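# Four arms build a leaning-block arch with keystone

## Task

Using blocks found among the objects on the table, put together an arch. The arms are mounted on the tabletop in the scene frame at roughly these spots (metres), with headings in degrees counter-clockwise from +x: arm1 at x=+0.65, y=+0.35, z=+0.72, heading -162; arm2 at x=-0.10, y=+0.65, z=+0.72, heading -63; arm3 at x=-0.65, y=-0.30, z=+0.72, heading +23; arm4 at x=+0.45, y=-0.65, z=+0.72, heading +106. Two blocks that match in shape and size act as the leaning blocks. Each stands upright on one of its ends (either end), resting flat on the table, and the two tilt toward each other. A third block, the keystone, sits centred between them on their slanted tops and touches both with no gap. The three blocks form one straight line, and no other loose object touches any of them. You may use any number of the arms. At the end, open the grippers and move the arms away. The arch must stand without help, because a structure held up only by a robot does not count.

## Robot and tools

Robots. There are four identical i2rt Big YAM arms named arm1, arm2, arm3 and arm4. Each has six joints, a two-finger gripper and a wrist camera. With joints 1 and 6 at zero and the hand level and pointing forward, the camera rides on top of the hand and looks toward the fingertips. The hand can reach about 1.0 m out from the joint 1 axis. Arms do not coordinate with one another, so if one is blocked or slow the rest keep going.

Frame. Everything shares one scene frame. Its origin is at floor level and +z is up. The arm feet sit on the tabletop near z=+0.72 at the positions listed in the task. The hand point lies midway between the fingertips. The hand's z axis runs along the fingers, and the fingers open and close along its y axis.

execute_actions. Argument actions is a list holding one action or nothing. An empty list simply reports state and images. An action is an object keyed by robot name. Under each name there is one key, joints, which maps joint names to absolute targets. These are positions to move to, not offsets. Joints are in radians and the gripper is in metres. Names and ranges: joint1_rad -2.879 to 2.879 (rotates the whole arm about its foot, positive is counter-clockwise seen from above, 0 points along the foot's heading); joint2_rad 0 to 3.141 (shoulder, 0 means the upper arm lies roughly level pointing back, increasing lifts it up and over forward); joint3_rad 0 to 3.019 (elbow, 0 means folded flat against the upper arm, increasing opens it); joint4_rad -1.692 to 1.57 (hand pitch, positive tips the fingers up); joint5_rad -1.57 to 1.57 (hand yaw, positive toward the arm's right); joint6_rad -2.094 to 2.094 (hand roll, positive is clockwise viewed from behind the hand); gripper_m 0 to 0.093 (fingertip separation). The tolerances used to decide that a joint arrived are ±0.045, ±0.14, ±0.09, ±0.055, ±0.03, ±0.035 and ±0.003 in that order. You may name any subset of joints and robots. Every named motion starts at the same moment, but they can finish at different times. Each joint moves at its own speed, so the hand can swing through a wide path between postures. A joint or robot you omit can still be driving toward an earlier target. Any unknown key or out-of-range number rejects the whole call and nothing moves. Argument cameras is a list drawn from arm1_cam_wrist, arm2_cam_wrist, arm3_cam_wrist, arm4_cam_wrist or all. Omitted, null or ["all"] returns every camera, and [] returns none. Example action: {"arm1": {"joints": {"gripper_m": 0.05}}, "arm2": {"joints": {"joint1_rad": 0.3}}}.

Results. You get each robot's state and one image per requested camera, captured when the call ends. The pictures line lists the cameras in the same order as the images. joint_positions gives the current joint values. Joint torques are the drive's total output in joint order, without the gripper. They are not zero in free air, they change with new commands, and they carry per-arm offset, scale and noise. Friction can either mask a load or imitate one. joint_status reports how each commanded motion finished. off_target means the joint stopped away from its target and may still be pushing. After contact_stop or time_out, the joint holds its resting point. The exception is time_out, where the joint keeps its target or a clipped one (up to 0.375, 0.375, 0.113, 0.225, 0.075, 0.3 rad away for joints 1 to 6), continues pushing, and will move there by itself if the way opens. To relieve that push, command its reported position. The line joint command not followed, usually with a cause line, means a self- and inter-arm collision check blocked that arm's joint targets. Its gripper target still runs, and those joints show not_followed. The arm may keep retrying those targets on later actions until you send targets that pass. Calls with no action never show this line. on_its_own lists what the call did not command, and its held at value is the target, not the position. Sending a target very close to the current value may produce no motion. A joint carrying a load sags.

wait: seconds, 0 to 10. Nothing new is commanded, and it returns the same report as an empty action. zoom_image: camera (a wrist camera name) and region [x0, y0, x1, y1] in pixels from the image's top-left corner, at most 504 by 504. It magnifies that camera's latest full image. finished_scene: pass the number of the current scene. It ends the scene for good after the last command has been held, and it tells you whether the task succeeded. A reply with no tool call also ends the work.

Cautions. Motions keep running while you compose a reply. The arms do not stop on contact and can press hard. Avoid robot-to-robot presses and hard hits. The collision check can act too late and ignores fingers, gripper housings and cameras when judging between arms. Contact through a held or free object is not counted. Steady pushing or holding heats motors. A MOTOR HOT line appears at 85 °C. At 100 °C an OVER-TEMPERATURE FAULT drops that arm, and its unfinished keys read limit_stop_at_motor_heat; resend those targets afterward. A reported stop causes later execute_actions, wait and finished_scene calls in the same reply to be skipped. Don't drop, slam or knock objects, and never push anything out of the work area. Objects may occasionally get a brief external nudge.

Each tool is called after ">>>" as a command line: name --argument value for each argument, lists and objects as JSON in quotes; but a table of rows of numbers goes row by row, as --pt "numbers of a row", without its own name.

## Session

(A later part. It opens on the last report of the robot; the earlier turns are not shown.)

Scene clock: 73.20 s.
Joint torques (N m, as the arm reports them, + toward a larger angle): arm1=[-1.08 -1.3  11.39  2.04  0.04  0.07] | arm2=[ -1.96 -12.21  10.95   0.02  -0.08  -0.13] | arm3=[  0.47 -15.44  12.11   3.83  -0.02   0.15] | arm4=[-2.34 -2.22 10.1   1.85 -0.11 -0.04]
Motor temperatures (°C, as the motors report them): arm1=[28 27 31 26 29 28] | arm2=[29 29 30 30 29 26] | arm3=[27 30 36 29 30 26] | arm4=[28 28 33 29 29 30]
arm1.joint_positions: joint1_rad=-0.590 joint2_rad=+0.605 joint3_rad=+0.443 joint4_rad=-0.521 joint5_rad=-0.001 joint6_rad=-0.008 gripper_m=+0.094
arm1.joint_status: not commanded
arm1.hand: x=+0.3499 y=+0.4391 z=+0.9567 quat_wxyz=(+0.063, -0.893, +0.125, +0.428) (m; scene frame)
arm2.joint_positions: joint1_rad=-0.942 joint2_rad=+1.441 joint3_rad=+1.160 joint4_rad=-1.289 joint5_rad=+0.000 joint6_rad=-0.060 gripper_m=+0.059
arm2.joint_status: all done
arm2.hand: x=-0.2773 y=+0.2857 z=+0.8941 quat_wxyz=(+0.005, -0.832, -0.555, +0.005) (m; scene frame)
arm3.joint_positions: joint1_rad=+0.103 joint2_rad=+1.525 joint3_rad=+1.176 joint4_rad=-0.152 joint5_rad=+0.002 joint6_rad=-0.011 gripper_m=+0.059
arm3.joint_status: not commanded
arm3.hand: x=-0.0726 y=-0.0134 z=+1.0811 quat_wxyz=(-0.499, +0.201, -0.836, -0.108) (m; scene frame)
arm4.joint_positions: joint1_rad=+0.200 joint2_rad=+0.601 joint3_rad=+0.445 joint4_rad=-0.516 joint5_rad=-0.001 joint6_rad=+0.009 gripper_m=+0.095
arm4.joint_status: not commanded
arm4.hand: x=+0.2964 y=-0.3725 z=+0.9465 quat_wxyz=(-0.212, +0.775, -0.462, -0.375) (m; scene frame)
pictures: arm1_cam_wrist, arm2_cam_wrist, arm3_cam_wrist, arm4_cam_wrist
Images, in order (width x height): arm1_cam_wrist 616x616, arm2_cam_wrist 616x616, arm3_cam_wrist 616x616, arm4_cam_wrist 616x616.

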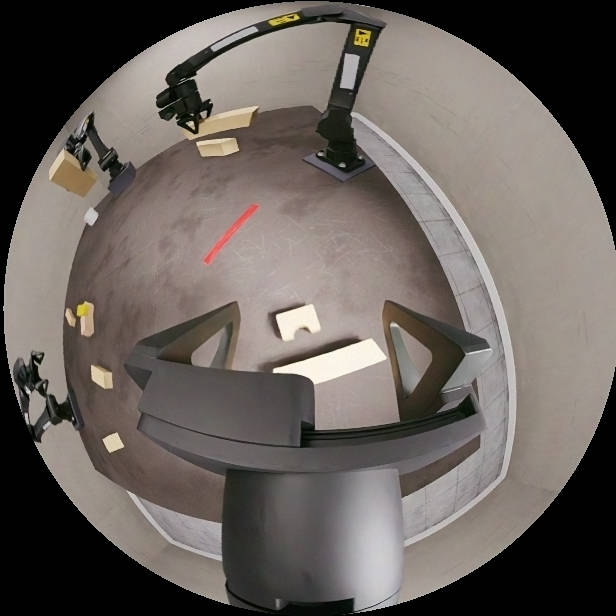

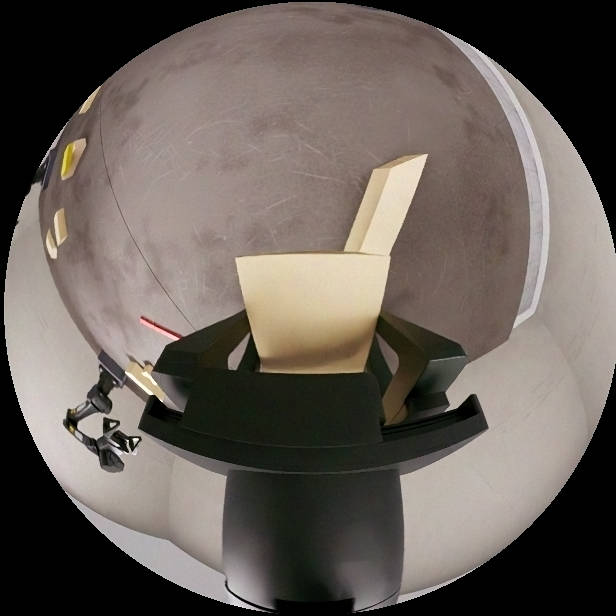

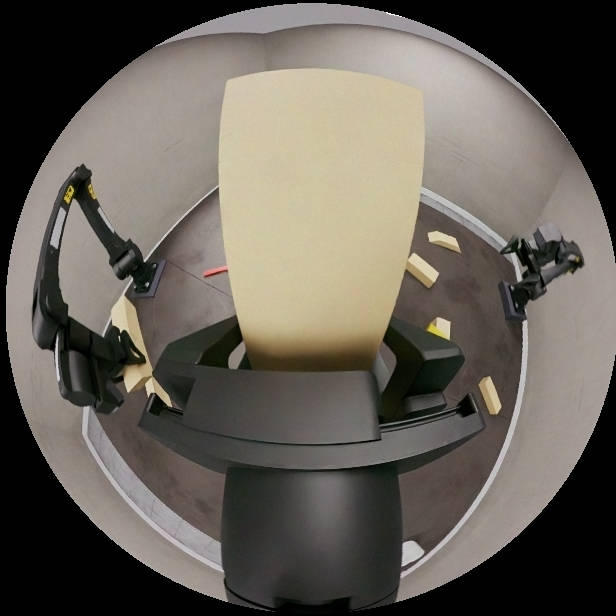

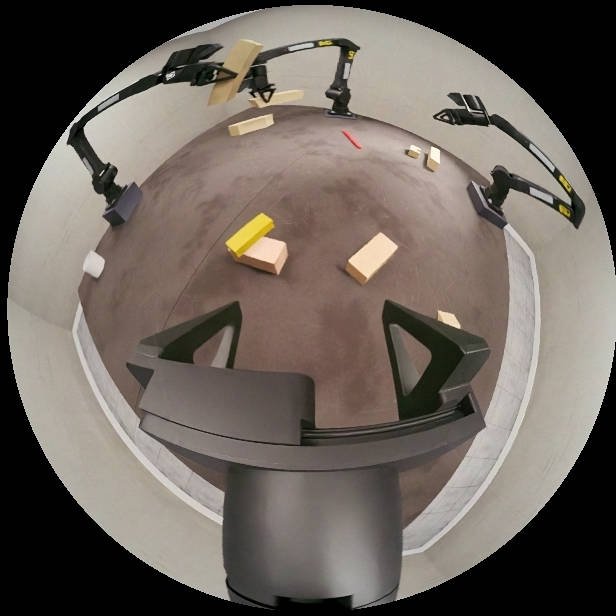

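>>> execute_actions --actions '[{"arm3":{"joints":{"joint2_rad":0.9,"joint3_rad":0.9,"joint4_rad":-0.4}},"arm1":{"joints":{"joint1_rad":-1.3}},"arm2":{"joints":{"joint2_rad":1.3,"joint3_rad":1.25,"joint4_rad":-1.5}}}]' --cameras '[]'

>>> execute_actions --actions '[{"arm2":{"joints":{"joint1_rad":0.11,"joint2_rad":1.95,"joint3_rad":1.91,"joint4_rad":-1.495,"joint6_rad":-1.43}}}]'

Scene clock: 76.13 s.
Joint torques (N m, as the arm reports them, + toward a larger angle): arm1=[-0.65 -1.3  11.37  2.01 -0.01  0.07] | arm2=[ -2.06 -10.45  13.65  -0.06  -0.08  -0.12] | arm3=[ 0.93 -5.41 12.98  1.75 -0.06  0.14] | arm4=[-2.17 -2.15 10.14  2.04 -0.16 -0.05]
Motor temperatures (°C, as the motors report them): arm1=[28 27 31 26 29 28] | arm2=[29 29 30 30 29 26] | arm3=[27 30 36 29 30 26] | arm4=[28 28 33 29 29 30]
arm1.joint_positions: joint1_rad=-1.294 joint2_rad=+0.605 joint3_rad=+0.443 joint4_rad=-0.521 joint5_rad=+0.000 joint6_rad=-0.008 gripper_m=+0.094
arm1.joint_status: all done
arm1.hand: x=+0.4801 y=+0.6143 z=+0.9560 quat_wxyz=(+0.204, -0.795, +0.426, +0.381) (m; scene frame)
arm2.joint_positions: joint1_rad=-0.942 joint2_rad=+1.296 joint3_rad=+1.200 joint4_rad=-1.488 joint5_rad=+0.000 joint6_rad=-0.060 gripper_m=+0.059
arm2.joint_status: all done
arm2.hand: x=-0.2564 y=+0.3265 z=+0.9617 quat_wxyz=(+0.009, -0.832, -0.555, -0.001) (m; scene frame)
arm3.joint_positions: joint1_rad=+0.103 joint2_rad=+0.907 joint3_rad=+0.876 joint4_rad=-0.402 joint5_rad=+0.002 joint6_rad=-0.011 gripper_m=+0.059
arm3.joint_status: all done
arm3.hand: x=-0.2525 y=-0.1008 z=+1.1733 quat_wxyz=(-0.528, +0.197, -0.818, -0.114) (m; scene frame)
arm4.joint_positions: joint1_rad=+0.200 joint2_rad=+0.601 joint3_rad=+0.445 joint4_rad=-0.516 joint5_rad=-0.001 joint6_rad=+0.009 gripper_m=+0.095
arm4.joint_status: not commanded
arm4.hand: x=+0.2964 y=-0.3725 z=+0.9465 quat_wxyz=(-0.212, +0.775, -0.462, -0.375) (m; scene frame)
pictures: none
No camera images: the call's "cameras" was empty. Leave "cameras" out to get every camera's image.

Scene clock: 78.20 s.
Joint torques (N m, as the arm reports them, + toward a larger angle): arm1=[-0.71 -1.33 11.4   1.98 -0.01  0.07] | arm2=[ -1.29 -25.75  14.38  -0.23   0.1   -0.11] | arm3=[ 1.91 -5.48 12.85  1.73 -0.03  0.16] | arm4=[-1.78 -2.02 10.17  1.9  -0.13 -0.05]
Motor temperatures (°C, as the motors report them): arm1=[28 27 31 26 29 28] | arm2=[29 29 30 30 29 26] | arm3=[27 30 36 29 30 26] | arm4=[28 28 33 29 29 30]
arm1.joint_positions: joint1_rad=-1.294 joint2_rad=+0.605 joint3_rad=+0.443 joint4_rad=-0.521 joint5_rad=+0.000 joint6_rad=-0.008 gripper_m=+0.094
arm1.joint_status: not commanded
arm1.hand: x=+0.4801 y=+0.6143 z=+0.9560 quat_wxyz=(+0.204, -0.795, +0.426, +0.381) (m; scene frame)
arm2.joint_positions: joint1_rad=+0.106 joint2_rad=+1.980 joint3_rad=+1.850 joint4_rad=-1.484 joint5_rad=-0.007 joint6_rad=-1.420 gripper_m=+0.059
arm2.joint_status: all done
arm2.hand: x=+0.2392 y=+0.1517 z=+0.8793 quat_wxyz=(+0.011, +0.219, -0.975, -0.025) (m; scene frame)
arm3.joint_positions: joint1_rad=+0.103 joint2_rad=+0.907 joint3_rad=+0.876 joint4_rad=-0.402 joint5_rad=+0.002 joint6_rad=-0.011 gripper_m=+0.059
arm3.joint_status: not commanded
arm3.hand: x=-0.2525 y=-0.1008 z=+1.1733 quat_wxyz=(-0.528, +0.197, -0.818, -0.114) (m; scene frame)
arm4.joint_positions: joint1_rad=+0.200 joint2_rad=+0.601 joint3_rad=+0.445 joint4_rad=-0.516 joint5_rad=-0.001 joint6_rad=+0.009 gripper_m=+0.095
arm4.joint_status: not commanded
arm4.hand: x=+0.2964 y=-0.3725 z=+0.9465 quat_wxyz=(-0.212, +0.775, -0.462, -0.375) (m; scene frame)
pictures: arm1_cam_wrist, arm2_cam_wrist, arm3_cam_wrist, arm4_cam_wrist
Images, in order (width x height): arm1_cam_wrist 616x616, arm2_cam_wrist 616x616, arm3_cam_wrist 616x616, arm4_cam_wrist 616x616.

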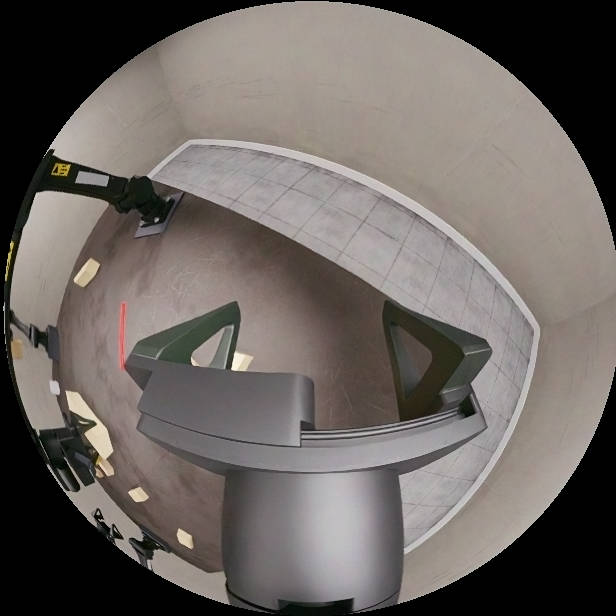

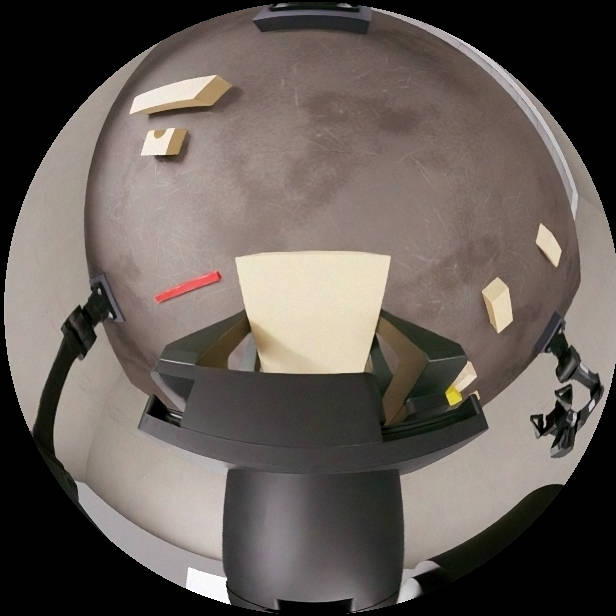

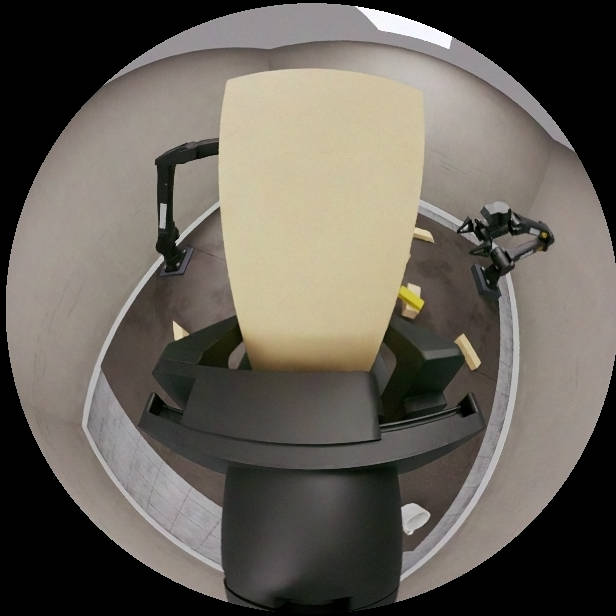

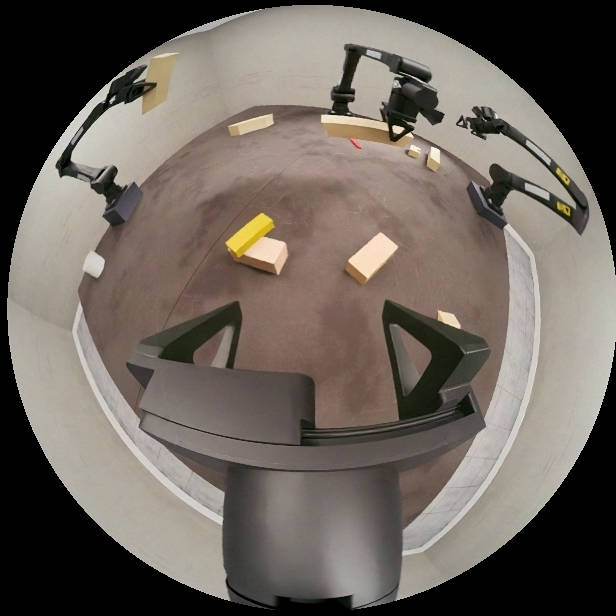

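>>> execute_actions --actions '[{"arm2":{"joints":{"joint2_rad":2.04,"joint3_rad":1.65,"joint4_rad":-1.13}}}]' --cameras '["arm4_cam_wrist"]'

Scene clock: 79.70 s.
Joint torques (N m, as the arm reports them, + toward a larger angle): arm1=[-0.59 -1.35 11.41  1.99 -0.01  0.07] | arm2=[ -1.31 -24.43  10.35   0.78  -0.11  -0.12] | arm3=[ 1.05 -6.18 12.69  1.66 -0.03  0.14] | arm4=[-1.99 -2.03 10.16  1.93 -0.16 -0.05]
Motor temperatures (°C, as the motors report them): arm1=[28 27 31 26 29 28] | arm2=[29 30 30 30 29 26] | arm3=[27 30 37 29 30 26] | arm4=[28 28 33 29 29 30]
arm1.joint_positions: joint1_rad=-1.294 joint2_rad=+0.605 joint3_rad=+0.443 joint4_rad=-0.521 joint5_rad=+0.000 joint6_rad=-0.008 gripper_m=+0.094
arm1.joint_status: not commanded
arm1.hand: x=+0.4801 y=+0.6143 z=+0.9560 quat_wxyz=(+0.204, -0.795, +0.426, +0.381) (m; scene frame)
arm2.joint_positions: joint1_rad=+0.106 joint2_rad=+2.053 joint3_rad=+1.629 joint4_rad=-1.138 joint5_rad=-0.002 joint6_rad=-1.422 gripper_m=+0.059
arm2.joint_status: all done
arm2.hand: x=+0.2403 y=+0.1476 z=+0.7554 quat_wxyz=(+0.003, +0.220, -0.975, +0.001) (m; scene frame)
arm3.joint_positions: joint1_rad=+0.103 joint2_rad=+0.907 joint3_rad=+0.876 joint4_rad=-0.402 joint5_rad=+0.002 joint6_rad=-0.011 gripper_m=+0.059
arm3.joint_status: not commanded
arm3.hand: x=-0.2525 y=-0.1008 z=+1.1733 quat_wxyz=(-0.528, +0.197, -0.818, -0.114) (m; scene frame)
arm4.joint_positions: joint1_rad=+0.200 joint2_rad=+0.601 joint3_rad=+0.445 joint4_rad=-0.516 joint5_rad=-0.001 joint6_rad=+0.009 gripper_m=+0.095
arm4.joint_status: not commanded
arm4.hand: x=+0.2964 y=-0.3725 z=+0.9465 quat_wxyz=(-0.212, +0.775, -0.462, -0.375) (m; scene frame)
pictures: arm4_cam_wrist
Images, in order (width x height): arm4_cam_wrist 616x616.

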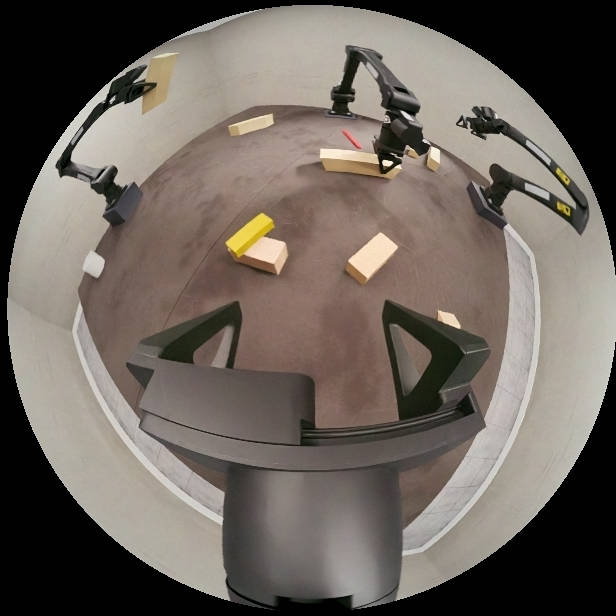

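>>> execute_actions --actions '[{"arm2":{"joints":{"gripper_m":0.09}}}]' --cameras '[]'

>>> execute_actions --actions '[{"arm2":{"joints":{"joint2_rad":1.6,"joint3_rad":1.5,"joint4_rad":-1.45,"joint6_rad":0}}}]' --cameras '["arm4_cam_wrist","arm2_cam_wrist"]'

>>> zoom_image --camera "arm4_cam_wrist" --region '[300, 120, 430, 200]'

Scene clock: 80.57 s.
Joint torques (N m, as the arm reports them, + toward a larger angle): arm1=[-0.7  -1.28 11.42  2.03 -0.01  0.06] | arm2=[ -1.31 -24.32  10.53   0.8   -0.1   -0.11] | arm3=[ 1.16 -6.26 12.85  1.79  0.01  0.14] | arm4=[-2.17 -1.84 10.29  1.9  -0.13 -0.03]
Motor temperatures (°C, as the motors report them): arm1=[28 27 31 26 29 28] | arm2=[29 30 30 30 29 26] | arm3=[27 30 37 29 30 26] | arm4=[28 28 33 29 29 30]
arm1.joint_positions: joint1_rad=-1.294 joint2_rad=+0.605 joint3_rad=+0.443 joint4_rad=-0.521 joint5_rad=+0.000 joint6_rad=-0.008 gripper_m=+0.094
arm1.joint_status: not commanded
arm1.hand: x=+0.4801 y=+0.6143 z=+0.9560 quat_wxyz=(+0.204, -0.795, +0.426, +0.381) (m; scene frame)
arm2.joint_positions: joint1_rad=+0.106 joint2_rad=+2.052 joint3_rad=+1.629 joint4_rad=-1.138 joint5_rad=-0.002 joint6_rad=-1.422 gripper_m=+0.090
arm2.joint_status: all done
arm2.hand: x=+0.2403 y=+0.1475 z=+0.7559 quat_wxyz=(+0.003, +0.220, -0.975, +0.001) (m; scene frame)
arm3.joint_positions: joint1_rad=+0.103 joint2_rad=+0.907 joint3_rad=+0.876 joint4_rad=-0.402 joint5_rad=+0.002 joint6_rad=-0.011 gripper_m=+0.059
arm3.joint_status: not commanded
arm3.hand: x=-0.2525 y=-0.1008 z=+1.1733 quat_wxyz=(-0.528, +0.197, -0.818, -0.114) (m; scene frame)
arm4.joint_positions: joint1_rad=+0.200 joint2_rad=+0.601 joint3_rad=+0.445 joint4_rad=-0.516 joint5_rad=-0.001 joint6_rad=+0.009 gripper_m=+0.095
arm4.joint_status: not commanded
arm4.hand: x=+0.2964 y=-0.3725 z=+0.9465 quat_wxyz=(-0.212, +0.775, -0.462, -0.375) (m; scene frame)
pictures: none
No camera images: the call's "cameras" was empty. Leave "cameras" out to get every camera's image.

Scene clock: 82.67 s.
Joint torques (N m, as the arm reports them, + toward a larger angle): arm1=[-0.81 -1.33 11.36  2.   -0.01  0.07] | arm2=[ -1.25 -14.18  10.9    0.24   0.06   0.1 ] | arm3=[ 0.88 -5.54 12.88  1.81 -0.01  0.04] | arm4=[-1.5  -2.2  10.22  1.92 -0.14 -0.05]
Motor temperatures (°C, as the motors report them): arm1=[28 27 31 26 29 28] | arm2=[29 30 30 30 29 26] | arm3=[27 30 37 29 30 26] | arm4=[28 28 33 29 29 30]
arm1.joint_positions: joint1_rad=-1.294 joint2_rad=+0.605 joint3_rad=+0.443 joint4_rad=-0.521 joint5_rad=+0.000 joint6_rad=-0.008 gripper_m=+0.094
arm1.joint_status: not commanded
arm1.hand: x=+0.4801 y=+0.6143 z=+0.9560 quat_wxyz=(+0.204, -0.795, +0.426, +0.381) (m; scene frame)
arm2.joint_positions: joint1_rad=+0.107 joint2_rad=+1.576 joint3_rad=+1.487 joint4_rad=-1.443 joint5_rad=-0.003 joint6_rad=-0.012 gripper_m=+0.090
arm2.joint_status: all done
arm2.hand: x=+0.1724 y=+0.2519 z=+0.9539 quat_wxyz=(-0.011, -0.464, -0.886, +0.009) (m; scene frame)
arm3.joint_positions: joint1_rad=+0.103 joint2_rad=+0.907 joint3_rad=+0.876 joint4_rad=-0.402 joint5_rad=+0.002 joint6_rad=-0.011 gripper_m=+0.059
arm3.joint_status: not commanded
arm3.hand: x=-0.2525 y=-0.1008 z=+1.1733 quat_wxyz=(-0.528, +0.197, -0.818, -0.114) (m; scene frame)
arm4.joint_positions: joint1_rad=+0.200 joint2_rad=+0.601 joint3_rad=+0.445 joint4_rad=-0.516 joint5_rad=-0.001 joint6_rad=+0.009 gripper_m=+0.095
arm4.joint_status: not commanded
arm4.hand: x=+0.2964 y=-0.3725 z=+0.9465 quat_wxyz=(-0.212, +0.775, -0.462, -0.375) (m; scene frame)
pictures: arm2_cam_wrist, arm4_cam_wrist
Images, in order (width x height): arm2_cam_wrist 616x616, arm4_cam_wrist 616x616.

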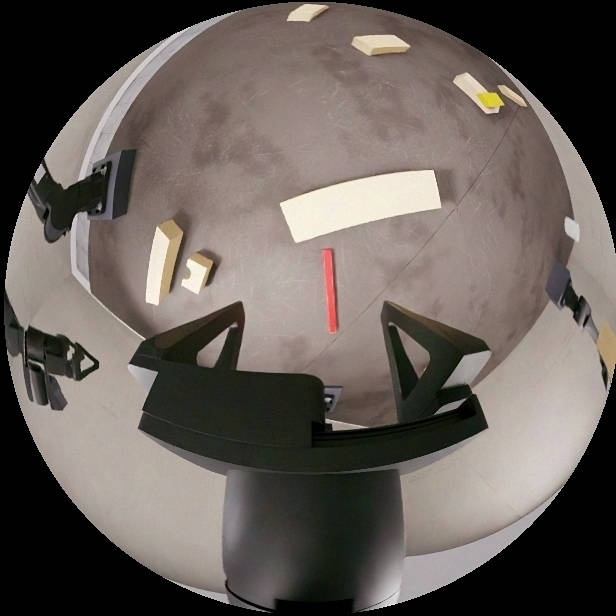

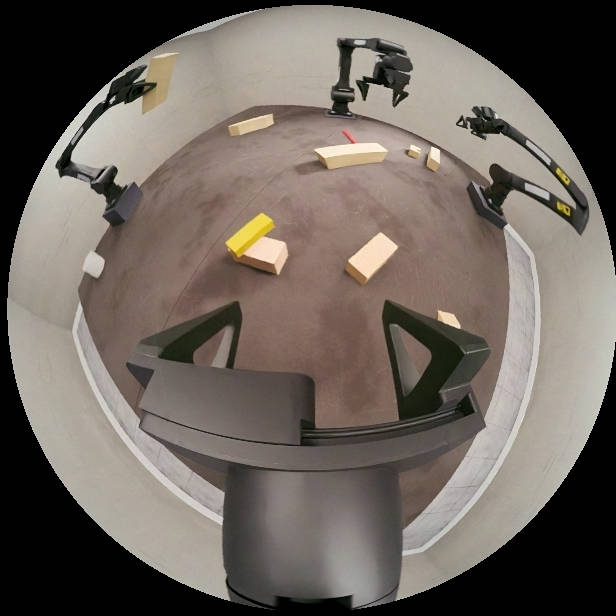

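Region (300, 120, 430, 200) of arm4_cam_wrist's 616x616 image, scaled by 3.877, with more detail than that image has; it fills the top 310 rows of this view, and the rest is white.

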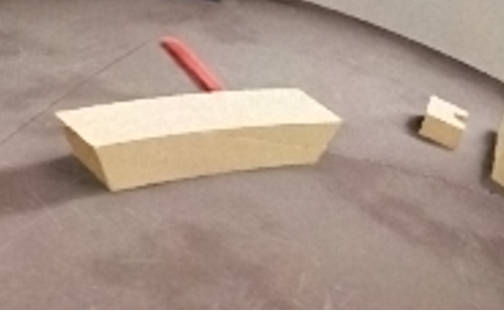

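>>> execute_actions --actions '[{"arm2":{"joints":{"joint1_rad":-1.115,"joint2_rad":1.49,"joint3_rad":1.225,"joint4_rad":-1.283,"joint6_rad":0.17}},"arm1":{"joints":{"joint1_rad":0.145,"joint2_rad":0.8,"joint3_rad":0.8,"joint4_rad":-1.3}}}]' --cameras '["arm1_cam_wrist","arm2_cam_wrist"]'

Scene clock: 85.60 s.
Joint torques (N m, as the arm reports them, + toward a larger angle): arm1=[ 0.51 -2.66 13.02 -0.29  0.05  0.06] | arm2=[ -1.36 -14.78   9.44   0.72  -0.04   0.11] | arm3=[ 0.82 -5.62 13.04  1.93  0.02  0.08] | arm4=[-2.03 -1.98 10.2   1.93 -0.14 -0.04]
Motor temperatures (°C, as the motors report them): arm1=[28 27 31 26 29 28] | arm2=[29 30 30 30 29 26] | arm3=[27 29 37 29 30 26] | arm4=[28 28 33 29 29 30]
arm1.joint_positions: joint1_rad=+0.139 joint2_rad=+0.802 joint3_rad=+0.767 joint4_rad=-1.287 joint5_rad=-0.001 joint6_rad=-0.008 gripper_m=+0.094
arm1.joint_status: all done
arm1.hand: x=+0.4279 y=+0.2426 z=+0.9693 quat_wxyz=(-0.025, -0.967, -0.222, +0.125) (m; scene frame)
arm2.joint_positions: joint1_rad=-1.118 joint2_rad=+1.495 joint3_rad=+1.226 joint4_rad=-1.287 joint5_rad=+0.000 joint6_rad=+0.160 gripper_m=+0.090
arm2.joint_status: all done
arm2.hand: x=-0.3535 y=+0.3023 z=+0.8975 quat_wxyz=(+0.001, -0.925, -0.380, +0.011) (m; scene frame)
arm3.joint_positions: joint1_rad=+0.103 joint2_rad=+0.907 joint3_rad=+0.876 joint4_rad=-0.402 joint5_rad=+0.002 joint6_rad=-0.011 gripper_m=+0.059
arm3.joint_status: not commanded
arm3.hand: x=-0.2525 y=-0.1008 z=+1.1733 quat_wxyz=(-0.528, +0.197, -0.818, -0.114) (m; scene frame)
arm4.joint_positions: joint1_rad=+0.200 joint2_rad=+0.601 joint3_rad=+0.445 joint4_rad=-0.516 joint5_rad=-0.001 joint6_rad=+0.009 gripper_m=+0.095
arm4.joint_status: not commanded
arm4.hand: x=+0.2964 y=-0.3725 z=+0.9465 quat_wxyz=(-0.212, +0.775, -0.462, -0.375) (m; scene frame)
pictures: arm1_cam_wrist, arm2_cam_wrist
Images, in order (width x height): arm1_cam_wrist 616x616, arm2_cam_wrist 616x616.

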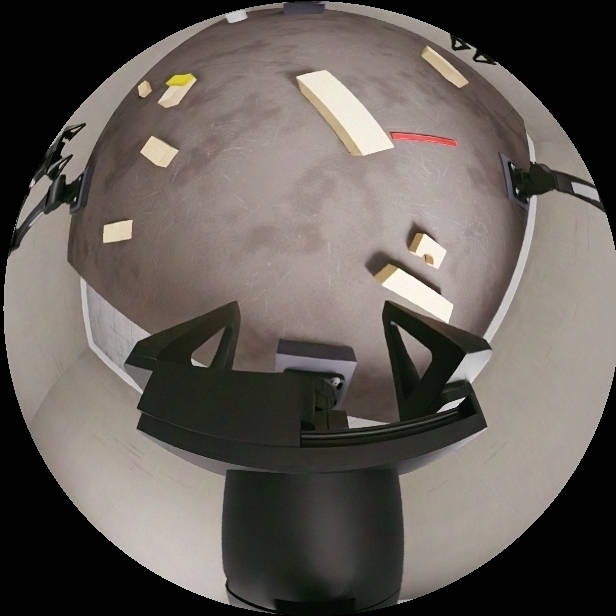

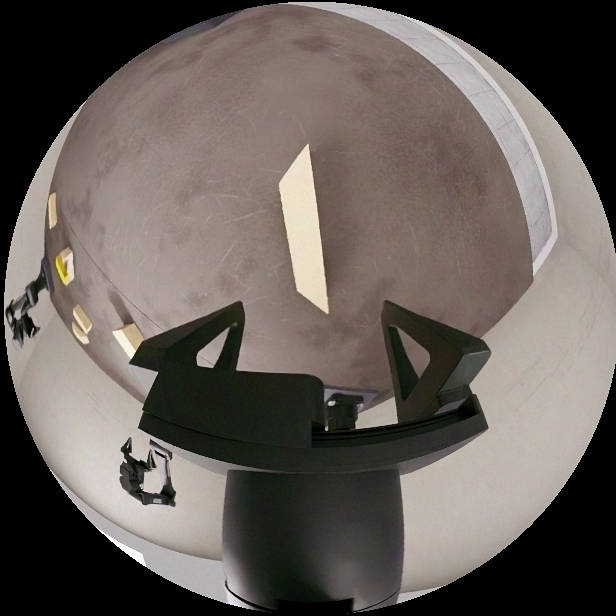

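>>> execute_actions --actions '[{"arm2":{"joints":{"joint1_rad":-1.085,"joint2_rad":1.62,"joint3_rad":1.14,"joint4_rad":-1.09,"joint6_rad":0.02}},"arm1":{"joints":{"joint1_rad":0.033,"joint2_rad":1.77,"joint3_rad":1.48,"joint4_rad":-1.245,"joint6_rad":-0.6}}}]' --cameras '["arm1_cam_wrist","arm2_cam_wrist"]'

Scene clock: 88.03 s.
Joint torques (N m, as the arm reports them, + toward a larger angle): arm1=[ -0.52 -18.    12.87   0.02   0.    -0.11] | arm2=[ -1.17 -15.49   9.19   0.94  -0.06  -0.14] | arm3=[-0.02 -5.39 12.56  1.86  0.05  0.11] | arm4=[-2.12 -1.98 10.28  1.91 -0.17 -0.05]
Motor temperatures (°C, as the motors report them): arm1=[28 27 32 26 29 28] | arm2=[29 30 30 30 29 26] | arm3=[27 29 37 29 30 26] | arm4=[28 28 33 29 29 30]
arm1.joint_positions: joint1_rad=+0.037 joint2_rad=+1.780 joint3_rad=+1.438 joint4_rad=-1.252 joint5_rad=-0.001 joint6_rad=-0.589 gripper_m=+0.094
arm1.joint_status: all done
arm1.hand: x=+0.1619 y=+0.1754 z=+0.8858 quat_wxyz=(+0.001, -0.894, -0.449, -0.008) (m; scene frame)
arm2.joint_positions: joint1_rad=-1.090 joint2_rad=+1.620 joint3_rad=+1.134 joint4_rad=-1.099 joint5_rad=+0.000 joint6_rad=+0.031 gripper_m=+0.090
arm2.joint_status: all done
arm2.hand: x=-0.3502 y=+0.2873 z=+0.8131 quat_wxyz=(+0.008, -0.892, -0.451, -0.001) (m; scene frame)
arm3.joint_positions: joint1_rad=+0.103 joint2_rad=+0.907 joint3_rad=+0.876 joint4_rad=-0.402 joint5_rad=+0.002 joint6_rad=-0.011 gripper_m=+0.059
arm3.joint_status: not commanded
arm3.hand: x=-0.2525 y=-0.1008 z=+1.1733 quat_wxyz=(-0.528, +0.197, -0.818, -0.114) (m; scene frame)
arm4.joint_positions: joint1_rad=+0.200 joint2_rad=+0.601 joint3_rad=+0.445 joint4_rad=-0.516 joint5_rad=-0.001 joint6_rad=+0.009 gripper_m=+0.095
arm4.joint_status: not commanded
arm4.hand: x=+0.2964 y=-0.3725 z=+0.9465 quat_wxyz=(-0.212, +0.775, -0.462, -0.375) (m; scene frame)
pictures: arm1_cam_wrist, arm2_cam_wrist
Images, in order (width x height): arm1_cam_wrist 616x616, arm2_cam_wrist 616x616.

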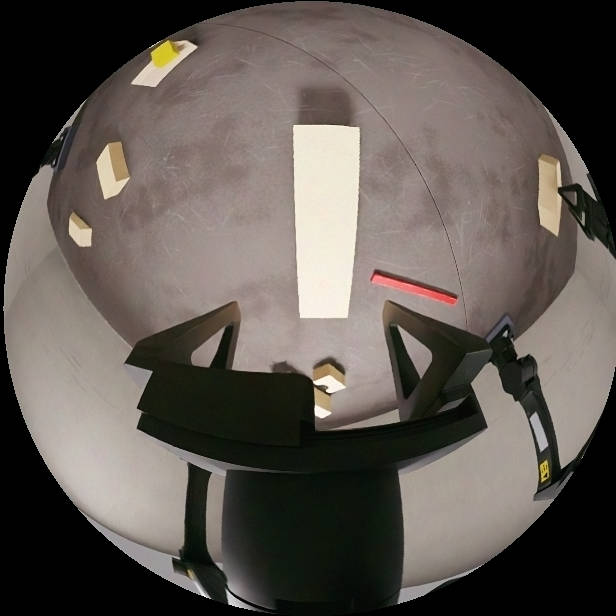

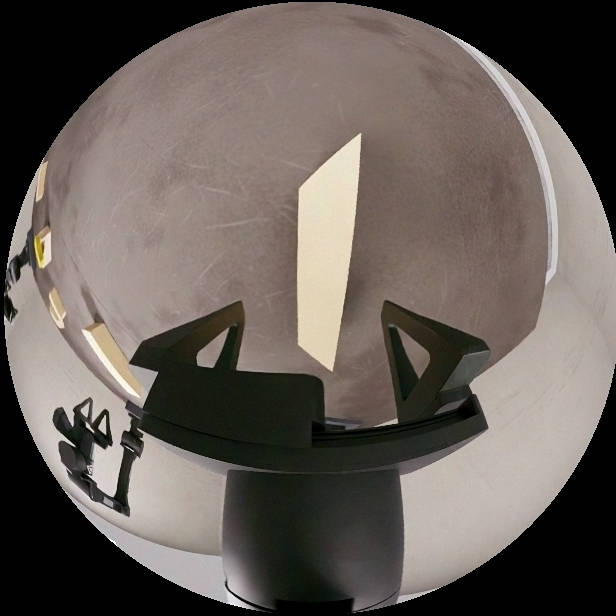

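>>> execute_actions --actions '[{"arm2":{"joints":{"joint2_rad":1.68,"joint3_rad":1.04,"joint4_rad":-0.92}},"arm1":{"joints":{"joint1_rad":0.062,"joint2_rad":1.89,"joint3_rad":1.42,"joint4_rad":-1.08}}}]' --cameras '["arm1_cam_wrist","arm2_cam_wrist"]'

Scene clock: 89.70 s.
Joint torques (N m, as the arm reports them, + toward a larger angle): arm1=[  0.35 -18.29   9.24   0.33  -0.01  -0.11] | arm2=[ -1.13 -13.94   8.35   0.96  -0.07  -0.14] | arm3=[ 0.54 -6.47 12.88  1.73 -0.04  0.14] | arm4=[-1.72 -1.61 10.18  1.92 -0.16 -0.03]
Motor temperatures (°C, as the motors report them): arm1=[28 27 32 26 29 28] | arm2=[29 30 30 30 29 26] | arm3=[27 29 37 29 30 26] | arm4=[28 28 33 29 29 30]
arm1.joint_positions: joint1_rad=+0.055 joint2_rad=+1.892 joint3_rad=+1.411 joint4_rad=-1.094 joint5_rad=-0.001 joint6_rad=-0.590 gripper_m=+0.094
arm1.joint_status: all done
arm1.hand: x=+0.1436 y=+0.1590 z=+0.8188 quat_wxyz=(+0.002, -0.889, -0.457, +0.001) (m; scene frame)
arm2.joint_positions: joint1_rad=-1.090 joint2_rad=+1.666 joint3_rad=+1.035 joint4_rad=-0.930 joint5_rad=+0.000 joint6_rad=+0.031 gripper_m=+0.090
arm2.joint_status: all done
arm2.hand: x=-0.3472 y=+0.2929 z=+0.7615 quat_wxyz=(+0.002, -0.892, -0.452, +0.009) (m; scene frame)
arm3.joint_positions: joint1_rad=+0.103 joint2_rad=+0.907 joint3_rad=+0.876 joint4_rad=-0.402 joint5_rad=+0.002 joint6_rad=-0.011 gripper_m=+0.059
arm3.joint_status: not commanded
arm3.hand: x=-0.2525 y=-0.1008 z=+1.1733 quat_wxyz=(-0.528, +0.197, -0.818, -0.114) (m; scene frame)
arm4.joint_positions: joint1_rad=+0.200 joint2_rad=+0.601 joint3_rad=+0.445 joint4_rad=-0.516 joint5_rad=-0.001 joint6_rad=+0.009 gripper_m=+0.095
arm4.joint_status: not commanded
arm4.hand: x=+0.2964 y=-0.3725 z=+0.9465 quat_wxyz=(-0.212, +0.775, -0.462, -0.375) (m; scene frame)
pictures: arm1_cam_wrist, arm2_cam_wrist
Images, in order (width x height): arm1_cam_wrist 616x616, arm2_cam_wrist 616x616.

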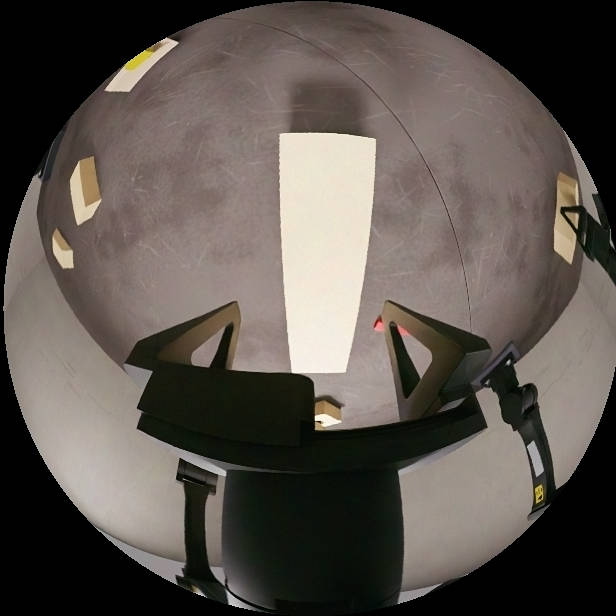

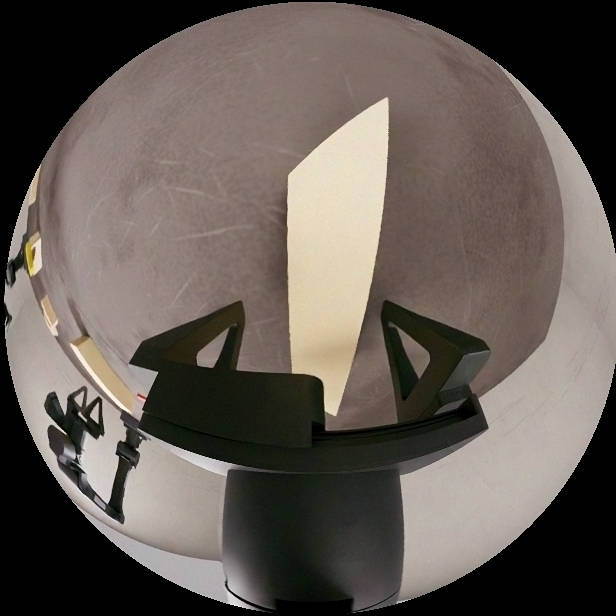

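>>> execute_actions --actions '[{"arm2":{"joints":{"joint2_rad":1.715}},"arm1":{"joints":{"joint2_rad":1.95,"joint3_rad":1.325,"joint4_rad":-0.93,"gripper_m":0.08}}}]' --cameras '["arm1_cam_wrist"]'

>>> execute_actions --actions '[{"arm2":{"joints":{"gripper_m":0.02}},"arm1":{"joints":{"gripper_m":0.03}}}]' --cameras '["arm1_cam_wrist","arm2_cam_wrist"]'

Scene clock: 90.90 s.
Joint torques (N m, as the arm reports them, + toward a larger angle): arm1=[  0.35 -14.86   6.98   0.67  -0.17  -0.08] | arm2=[ -1.21 -13.16   8.27   0.88  -0.05  -0.13] | arm3=[ 0.99 -5.5  12.67  1.81 -0.02  0.14] | arm4=[-2.01 -1.81 10.17  1.9  -0.16 -0.05]
Motor temperatures (°C, as the motors report them): arm1=[28 27 31 26 29 28] | arm2=[29 30 30 30 29 26] | arm3=[27 29 37 29 30 26] | arm4=[28 28 33 29 29 30]
arm1.joint_positions: joint1_rad=+0.057 joint2_rad=+1.913 joint3_rad=+1.336 joint4_rad=-0.949 joint5_rad=+0.003 joint6_rad=-0.594 gripper_m=+0.080
arm1.joint_status: all done
arm1.hand: x=+0.1430 y=+0.1584 z=+0.7834 quat_wxyz=(+0.007, -0.888, -0.459, +0.025) (m; scene frame)
arm2.joint_positions: joint1_rad=-1.090 joint2_rad=+1.689 joint3_rad=+1.035 joint4_rad=-0.930 joint5_rad=+0.000 joint6_rad=+0.031 gripper_m=+0.090
arm2.joint_status: all done
arm2.hand: x=-0.3460 y=+0.2948 z=+0.7522 quat_wxyz=(+0.008, -0.892, -0.452, -0.001) (m; scene frame)
arm3.joint_positions: joint1_rad=+0.103 joint2_rad=+0.907 joint3_rad=+0.876 joint4_rad=-0.402 joint5_rad=+0.002 joint6_rad=-0.011 gripper_m=+0.059
arm3.joint_status: not commanded
arm3.hand: x=-0.2525 y=-0.1008 z=+1.1733 quat_wxyz=(-0.528, +0.197, -0.818, -0.114) (m; scene frame)
arm4.joint_positions: joint1_rad=+0.200 joint2_rad=+0.601 joint3_rad=+0.445 joint4_rad=-0.516 joint5_rad=-0.001 joint6_rad=+0.009 gripper_m=+0.095
arm4.joint_status: not commanded
arm4.hand: x=+0.2964 y=-0.3725 z=+0.9465 quat_wxyz=(-0.212, +0.775, -0.462, -0.375) (m; scene frame)
pictures: arm1_cam_wrist
Images, in order (width x height): arm1_cam_wrist 616x616.

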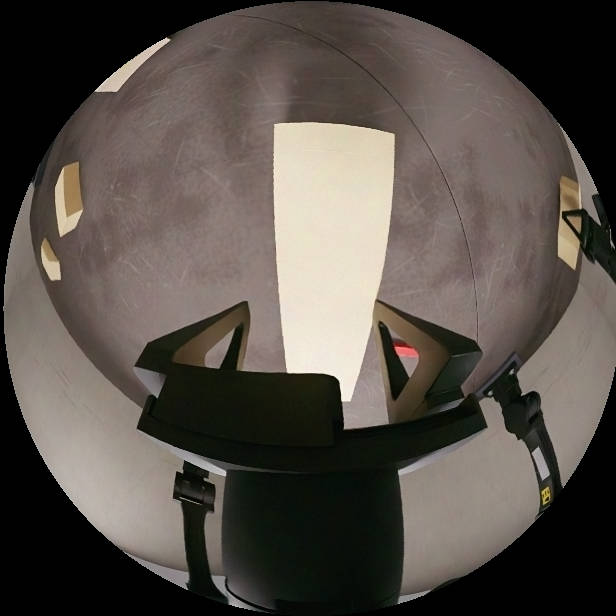

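Scene clock: 91.57 s.
Joint torques (N m, as the arm reports them, + toward a larger angle): arm1=[ -0.05 -14.67   7.06   0.26  -0.14  -0.08] | arm2=[ -1.22 -13.05   8.25   0.88  -0.1   -0.11] | arm3=[ 1.42 -6.49 12.78  1.57  0.04  0.11] | arm4=[-2.13 -1.93 10.26  2.07 -0.11 -0.02]
Motor temperatures (°C, as the motors report them): arm1=[28 27 31 26 29 28] | arm2=[29 30 30 30 29 26] | arm3=[27 29 37 29 30 26] | arm4=[28 28 33 29 29 30]
arm1.joint_positions: joint1_rad=+0.062 joint2_rad=+1.913 joint3_rad=+1.336 joint4_rad=-0.938 joint5_rad=+0.002 joint6_rad=-0.594 gripper_m=+0.030
arm1.joint_status: all done
arm1.hand: x=+0.1415 y=+0.1550 z=+0.7834 quat_wxyz=(+0.007, -0.887, -0.461, +0.030) (m; scene frame)
arm2.joint_positions: joint1_rad=-1.090 joint2_rad=+1.689 joint3_rad=+1.035 joint4_rad=-0.930 joint5_rad=+0.001 joint6_rad=+0.029 gripper_m=+0.032
arm2.joint_status: gripper_m off_target (ended at +0.032, target +0.020)
arm2.hand: x=-0.3462 y=+0.2949 z=+0.7522 quat_wxyz=(+0.008, -0.892, -0.452, +0.000) (m; scene frame)
arm3.joint_positions: joint1_rad=+0.103 joint2_rad=+0.907 joint3_rad=+0.876 joint4_rad=-0.402 joint5_rad=+0.002 joint6_rad=-0.011 gripper_m=+0.059
arm3.joint_status: not commanded
arm3.hand: x=-0.2525 y=-0.1008 z=+1.1733 quat_wxyz=(-0.528, +0.197, -0.818, -0.114) (m; scene frame)
arm4.joint_positions: joint1_rad=+0.200 joint2_rad=+0.601 joint3_rad=+0.445 joint4_rad=-0.516 joint5_rad=-0.001 joint6_rad=+0.009 gripper_m=+0.095
arm4.joint_status: not commanded
arm4.hand: x=+0.2964 y=-0.3725 z=+0.9465 quat_wxyz=(-0.212, +0.775, -0.462, -0.375) (m; scene frame)
pictures: arm1_cam_wrist, arm2_cam_wrist
Images, in order (width x height): arm1_cam_wrist 616x616, arm2_cam_wrist 616x616.

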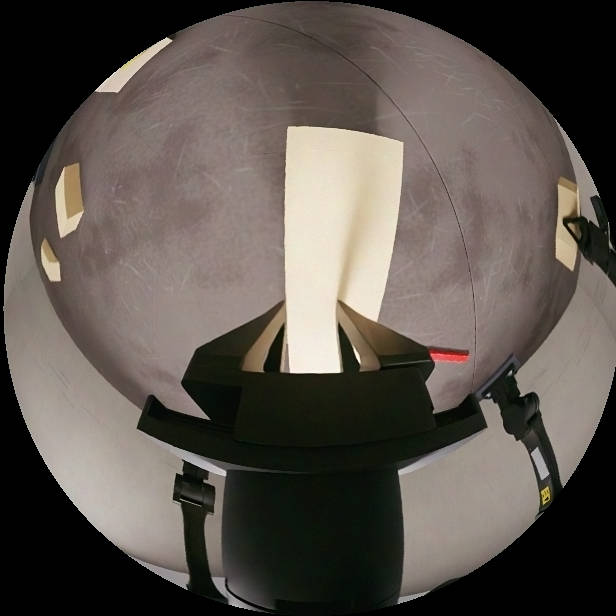

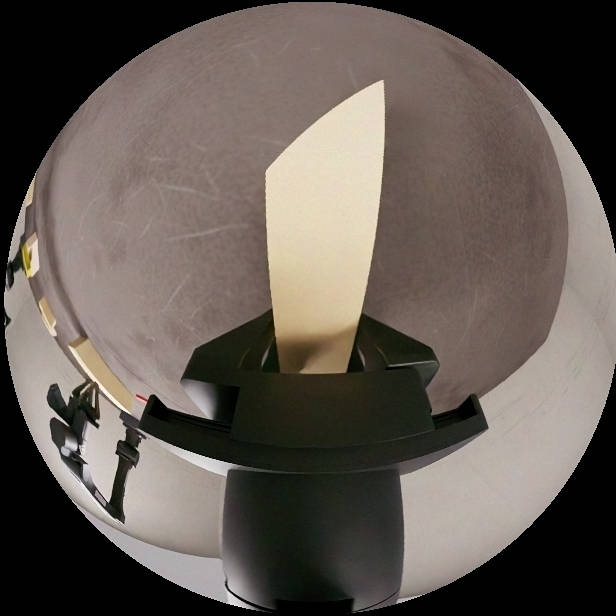

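>>> execute_actions --actions '[{"arm1":{"joints":{"joint2_rad":1.85,"gripper_m":0.093}},"arm2":{"joints":{"joint2_rad":1.35,"joint3_rad":1.1,"joint4_rad":-1.32}}}]' --cameras '["arm1_cam_wrist","arm2_cam_wrist"]'

Scene clock: 93.27 s.
Joint torques (N m, as the arm reports them, + toward a larger angle): arm1=[ -0.31 -18.77   8.59   0.3    0.04  -0.07] | arm2=[-1.26 -9.57 12.26  0.19 -0.11 -0.12] | arm3=[ 1.9  -5.56 12.75  1.61 -0.01  0.2 ] | arm4=[-1.95 -1.98 10.24  1.99 -0.16 -0.07]
Motor temperatures (°C, as the motors report them): arm1=[28 27 31 26 29 28] | arm2=[29 30 30 30 29 26] | arm3=[27 29 37 29 30 26] | arm4=[28 28 33 29 29 30]
arm1.joint_positions: joint1_rad=+0.062 joint2_rad=+1.865 joint3_rad=+1.322 joint4_rad=-0.938 joint5_rad=-0.002 joint6_rad=-0.594 gripper_m=+0.093
arm1.joint_status: all done
arm1.hand: x=+0.1430 y=+0.1544 z=+0.8039 quat_wxyz=(+0.007, -0.886, -0.461, +0.048) (m; scene frame)
arm2.joint_positions: joint1_rad=-1.090 joint2_rad=+1.337 joint3_rad=+1.064 joint4_rad=-1.313 joint5_rad=+0.001 joint6_rad=+0.029 gripper_m=+0.032
arm2.joint_status: all done
arm2.hand: x=-0.3048 y=+0.3516 z=+0.8972 quat_wxyz=(+0.009, -0.892, -0.452, -0.001) (m; scene frame)
arm3.joint_positions: joint1_rad=+0.103 joint2_rad=+0.907 joint3_rad=+0.876 joint4_rad=-0.402 joint5_rad=+0.002 joint6_rad=-0.011 gripper_m=+0.059
arm3.joint_status: not commanded
arm3.hand: x=-0.2525 y=-0.1008 z=+1.1733 quat_wxyz=(-0.528, +0.197, -0.818, -0.114) (m; scene frame)
arm4.joint_positions: joint1_rad=+0.200 joint2_rad=+0.601 joint3_rad=+0.445 joint4_rad=-0.516 joint5_rad=-0.001 joint6_rad=+0.009 gripper_m=+0.095
arm4.joint_status: not commanded
arm4.hand: x=+0.2964 y=-0.3725 z=+0.9465 quat_wxyz=(-0.212, +0.775, -0.462, -0.375) (m; scene frame)
pictures: arm1_cam_wrist, arm2_cam_wrist
Images, in order (width x height): arm1_cam_wrist 616x616, arm2_cam_wrist 616x616.

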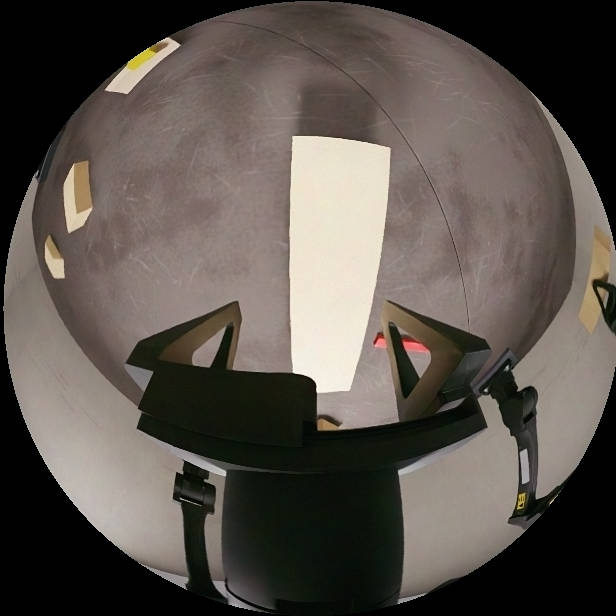

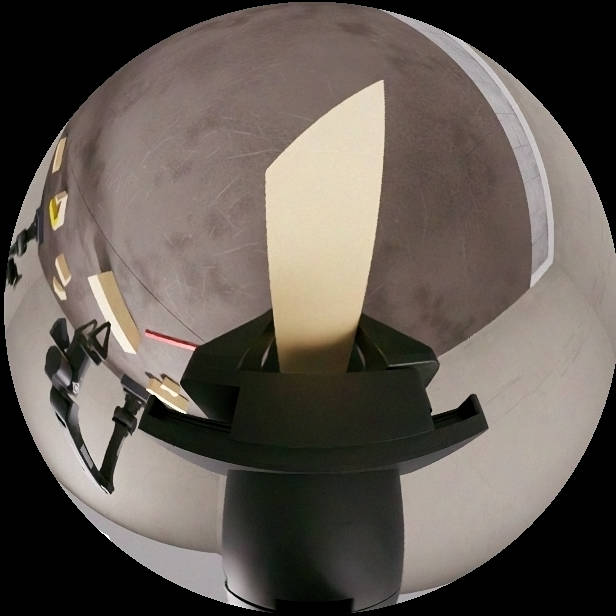

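>>> execute_actions --actions '[{"arm1":{"joints":{"joint1_rad":0.025,"joint3_rad":1.36,"joint4_rad":-1.0,"gripper_m":0.085}},"arm2":{"joints":{"joint6_rad":-1.571}}}]' --cameras '["arm1_cam_wrist"]'

Scene clock: 95.87 s.
Joint torques (N m, as the arm reports them, + toward a larger angle): arm1=[ -0.57 -18.81  11.79  -0.7    0.02  -0.08] | arm2=[-1.13 -9.7  12.23  0.   -0.23 -0.14] | arm3=[ 1.74 -5.51 12.9   1.61 -0.03  0.11] | arm4=[-1.94 -1.76 10.27  1.94 -0.16 -0.06]
Motor temperatures (°C, as the motors report them): arm1=[28 27 31 26 29 28] | arm2=[29 30 30 30 29 26] | arm3=[27 29 38 29 30 26] | arm4=[28 28 33 29 29 30]
arm1.joint_positions: joint1_rad=+0.028 joint2_rad=+1.865 joint3_rad=+1.322 joint4_rad=-0.987 joint5_rad=-0.002 joint6_rad=-0.594 gripper_m=+0.085
arm1.joint_status: all done
arm1.hand: x=+0.1478 y=+0.1762 z=+0.8032 quat_wxyz=(+0.005, -0.895, -0.446, +0.023) (m; scene frame)
arm2.joint_positions: joint1_rad=-1.090 joint2_rad=+1.337 joint3_rad=+1.064 joint4_rad=-1.313 joint5_rad=+0.001 joint6_rad=-1.560 gripper_m=+0.032
arm2.joint_status: all done
arm2.hand: x=-0.3048 y=+0.3516 z=+0.8972 quat_wxyz=(+0.005, -0.302, -0.953, -0.007) (m; scene frame)
arm3.joint_positions: joint1_rad=+0.103 joint2_rad=+0.907 joint3_rad=+0.876 joint4_rad=-0.402 joint5_rad=+0.002 joint6_rad=-0.011 gripper_m=+0.059
arm3.joint_status: not commanded
arm3.hand: x=-0.2525 y=-0.1008 z=+1.1733 quat_wxyz=(-0.528, +0.197, -0.818, -0.114) (m; scene frame)
arm4.joint_positions: joint1_rad=+0.200 joint2_rad=+0.601 joint3_rad=+0.445 joint4_rad=-0.516 joint5_rad=-0.001 joint6_rad=+0.009 gripper_m=+0.095
arm4.joint_status: not commanded
arm4.hand: x=+0.2964 y=-0.3725 z=+0.9465 quat_wxyz=(-0.212, +0.775, -0.462, -0.375) (m; scene frame)
pictures: arm1_cam_wrist
Images, in order (width x height): arm1_cam_wrist 616x616.

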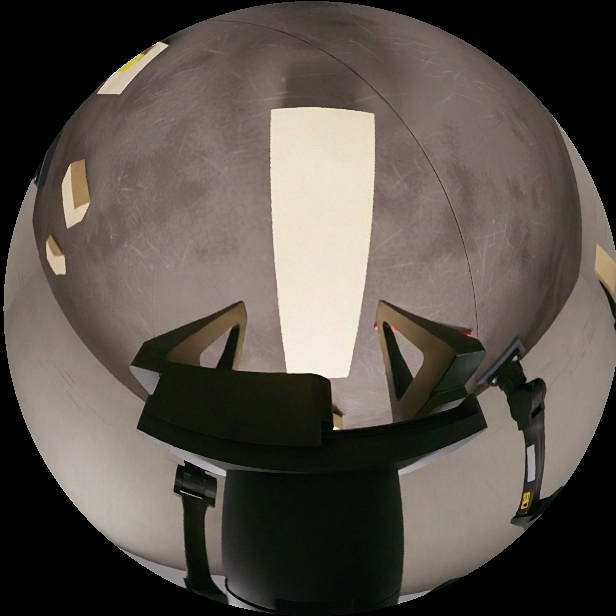

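>>> execute_actions --actions '[{"arm1":{"joints":{"joint2_rad":1.985,"joint4_rad":-0.91}}}]' --cameras '["arm1_cam_wrist"]'

Scene clock: 97.17 s.
Joint torques (N m, as the arm reports them, + toward a larger angle): arm1=[ -0.45 -18.82  10.     0.33   0.02  -0.08] | arm2=[-1.21 -9.67 12.22  0.07 -0.22 -0.13] | arm3=[ 1.16 -6.09 12.96  1.72 -0.02  0.11] | arm4=[-1.6  -2.05 10.27  1.9  -0.13 -0.02]
Motor temperatures (°C, as the motors report them): arm1=[28 27 31 26 29 28] | arm2=[29 30 30 30 29 26] | arm3=[27 29 38 29 30 26] | arm4=[28 28 33 29 29 30]
arm1.joint_positions: joint1_rad=+0.028 joint2_rad=+1.987 joint3_rad=+1.334 joint4_rad=-0.923 joint5_rad=-0.002 joint6_rad=-0.594 gripper_m=+0.085
arm1.joint_status: all done
arm1.hand: x=+0.1421 y=+0.1745 z=+0.7445 quat_wxyz=(+0.002, -0.895, -0.446, +0.001) (m; scene frame)
arm2.joint_positions: joint1_rad=-1.090 joint2_rad=+1.337 joint3_rad=+1.064 joint4_rad=-1.313 joint5_rad=+0.001 joint6_rad=-1.560 gripper_m=+0.032
arm2.joint_status: not commanded
arm2.hand: x=-0.3048 y=+0.3516 z=+0.8972 quat_wxyz=(+0.005, -0.302, -0.953, -0.007) (m; scene frame)
arm3.joint_positions: joint1_rad=+0.103 joint2_rad=+0.907 joint3_rad=+0.876 joint4_rad=-0.402 joint5_rad=+0.002 joint6_rad=-0.011 gripper_m=+0.059
arm3.joint_status: not commanded
arm3.hand: x=-0.2525 y=-0.1008 z=+1.1733 quat_wxyz=(-0.528, +0.197, -0.818, -0.114) (m; scene frame)
arm4.joint_positions: joint1_rad=+0.200 joint2_rad=+0.601 joint3_rad=+0.445 joint4_rad=-0.516 joint5_rad=-0.001 joint6_rad=+0.009 gripper_m=+0.095
arm4.joint_status: not commanded
arm4.hand: x=+0.2964 y=-0.3725 z=+0.9465 quat_wxyz=(-0.212, +0.775, -0.462, -0.375) (m; scene frame)
pictures: arm1_cam_wrist
Images, in order (width x height): arm1_cam_wrist 616x616.

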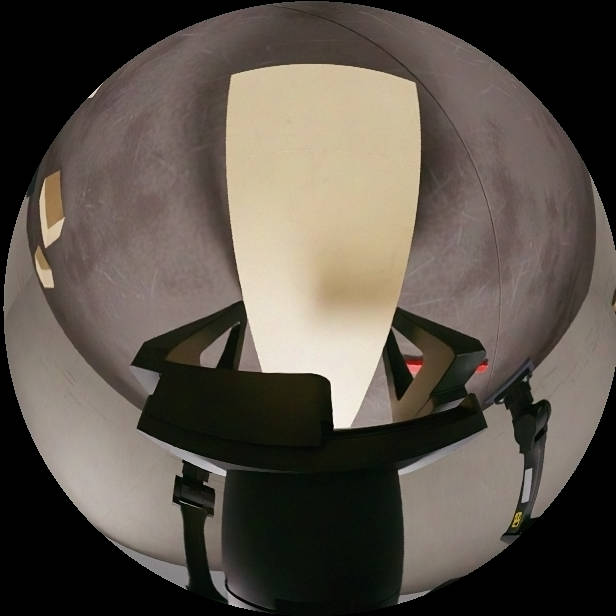

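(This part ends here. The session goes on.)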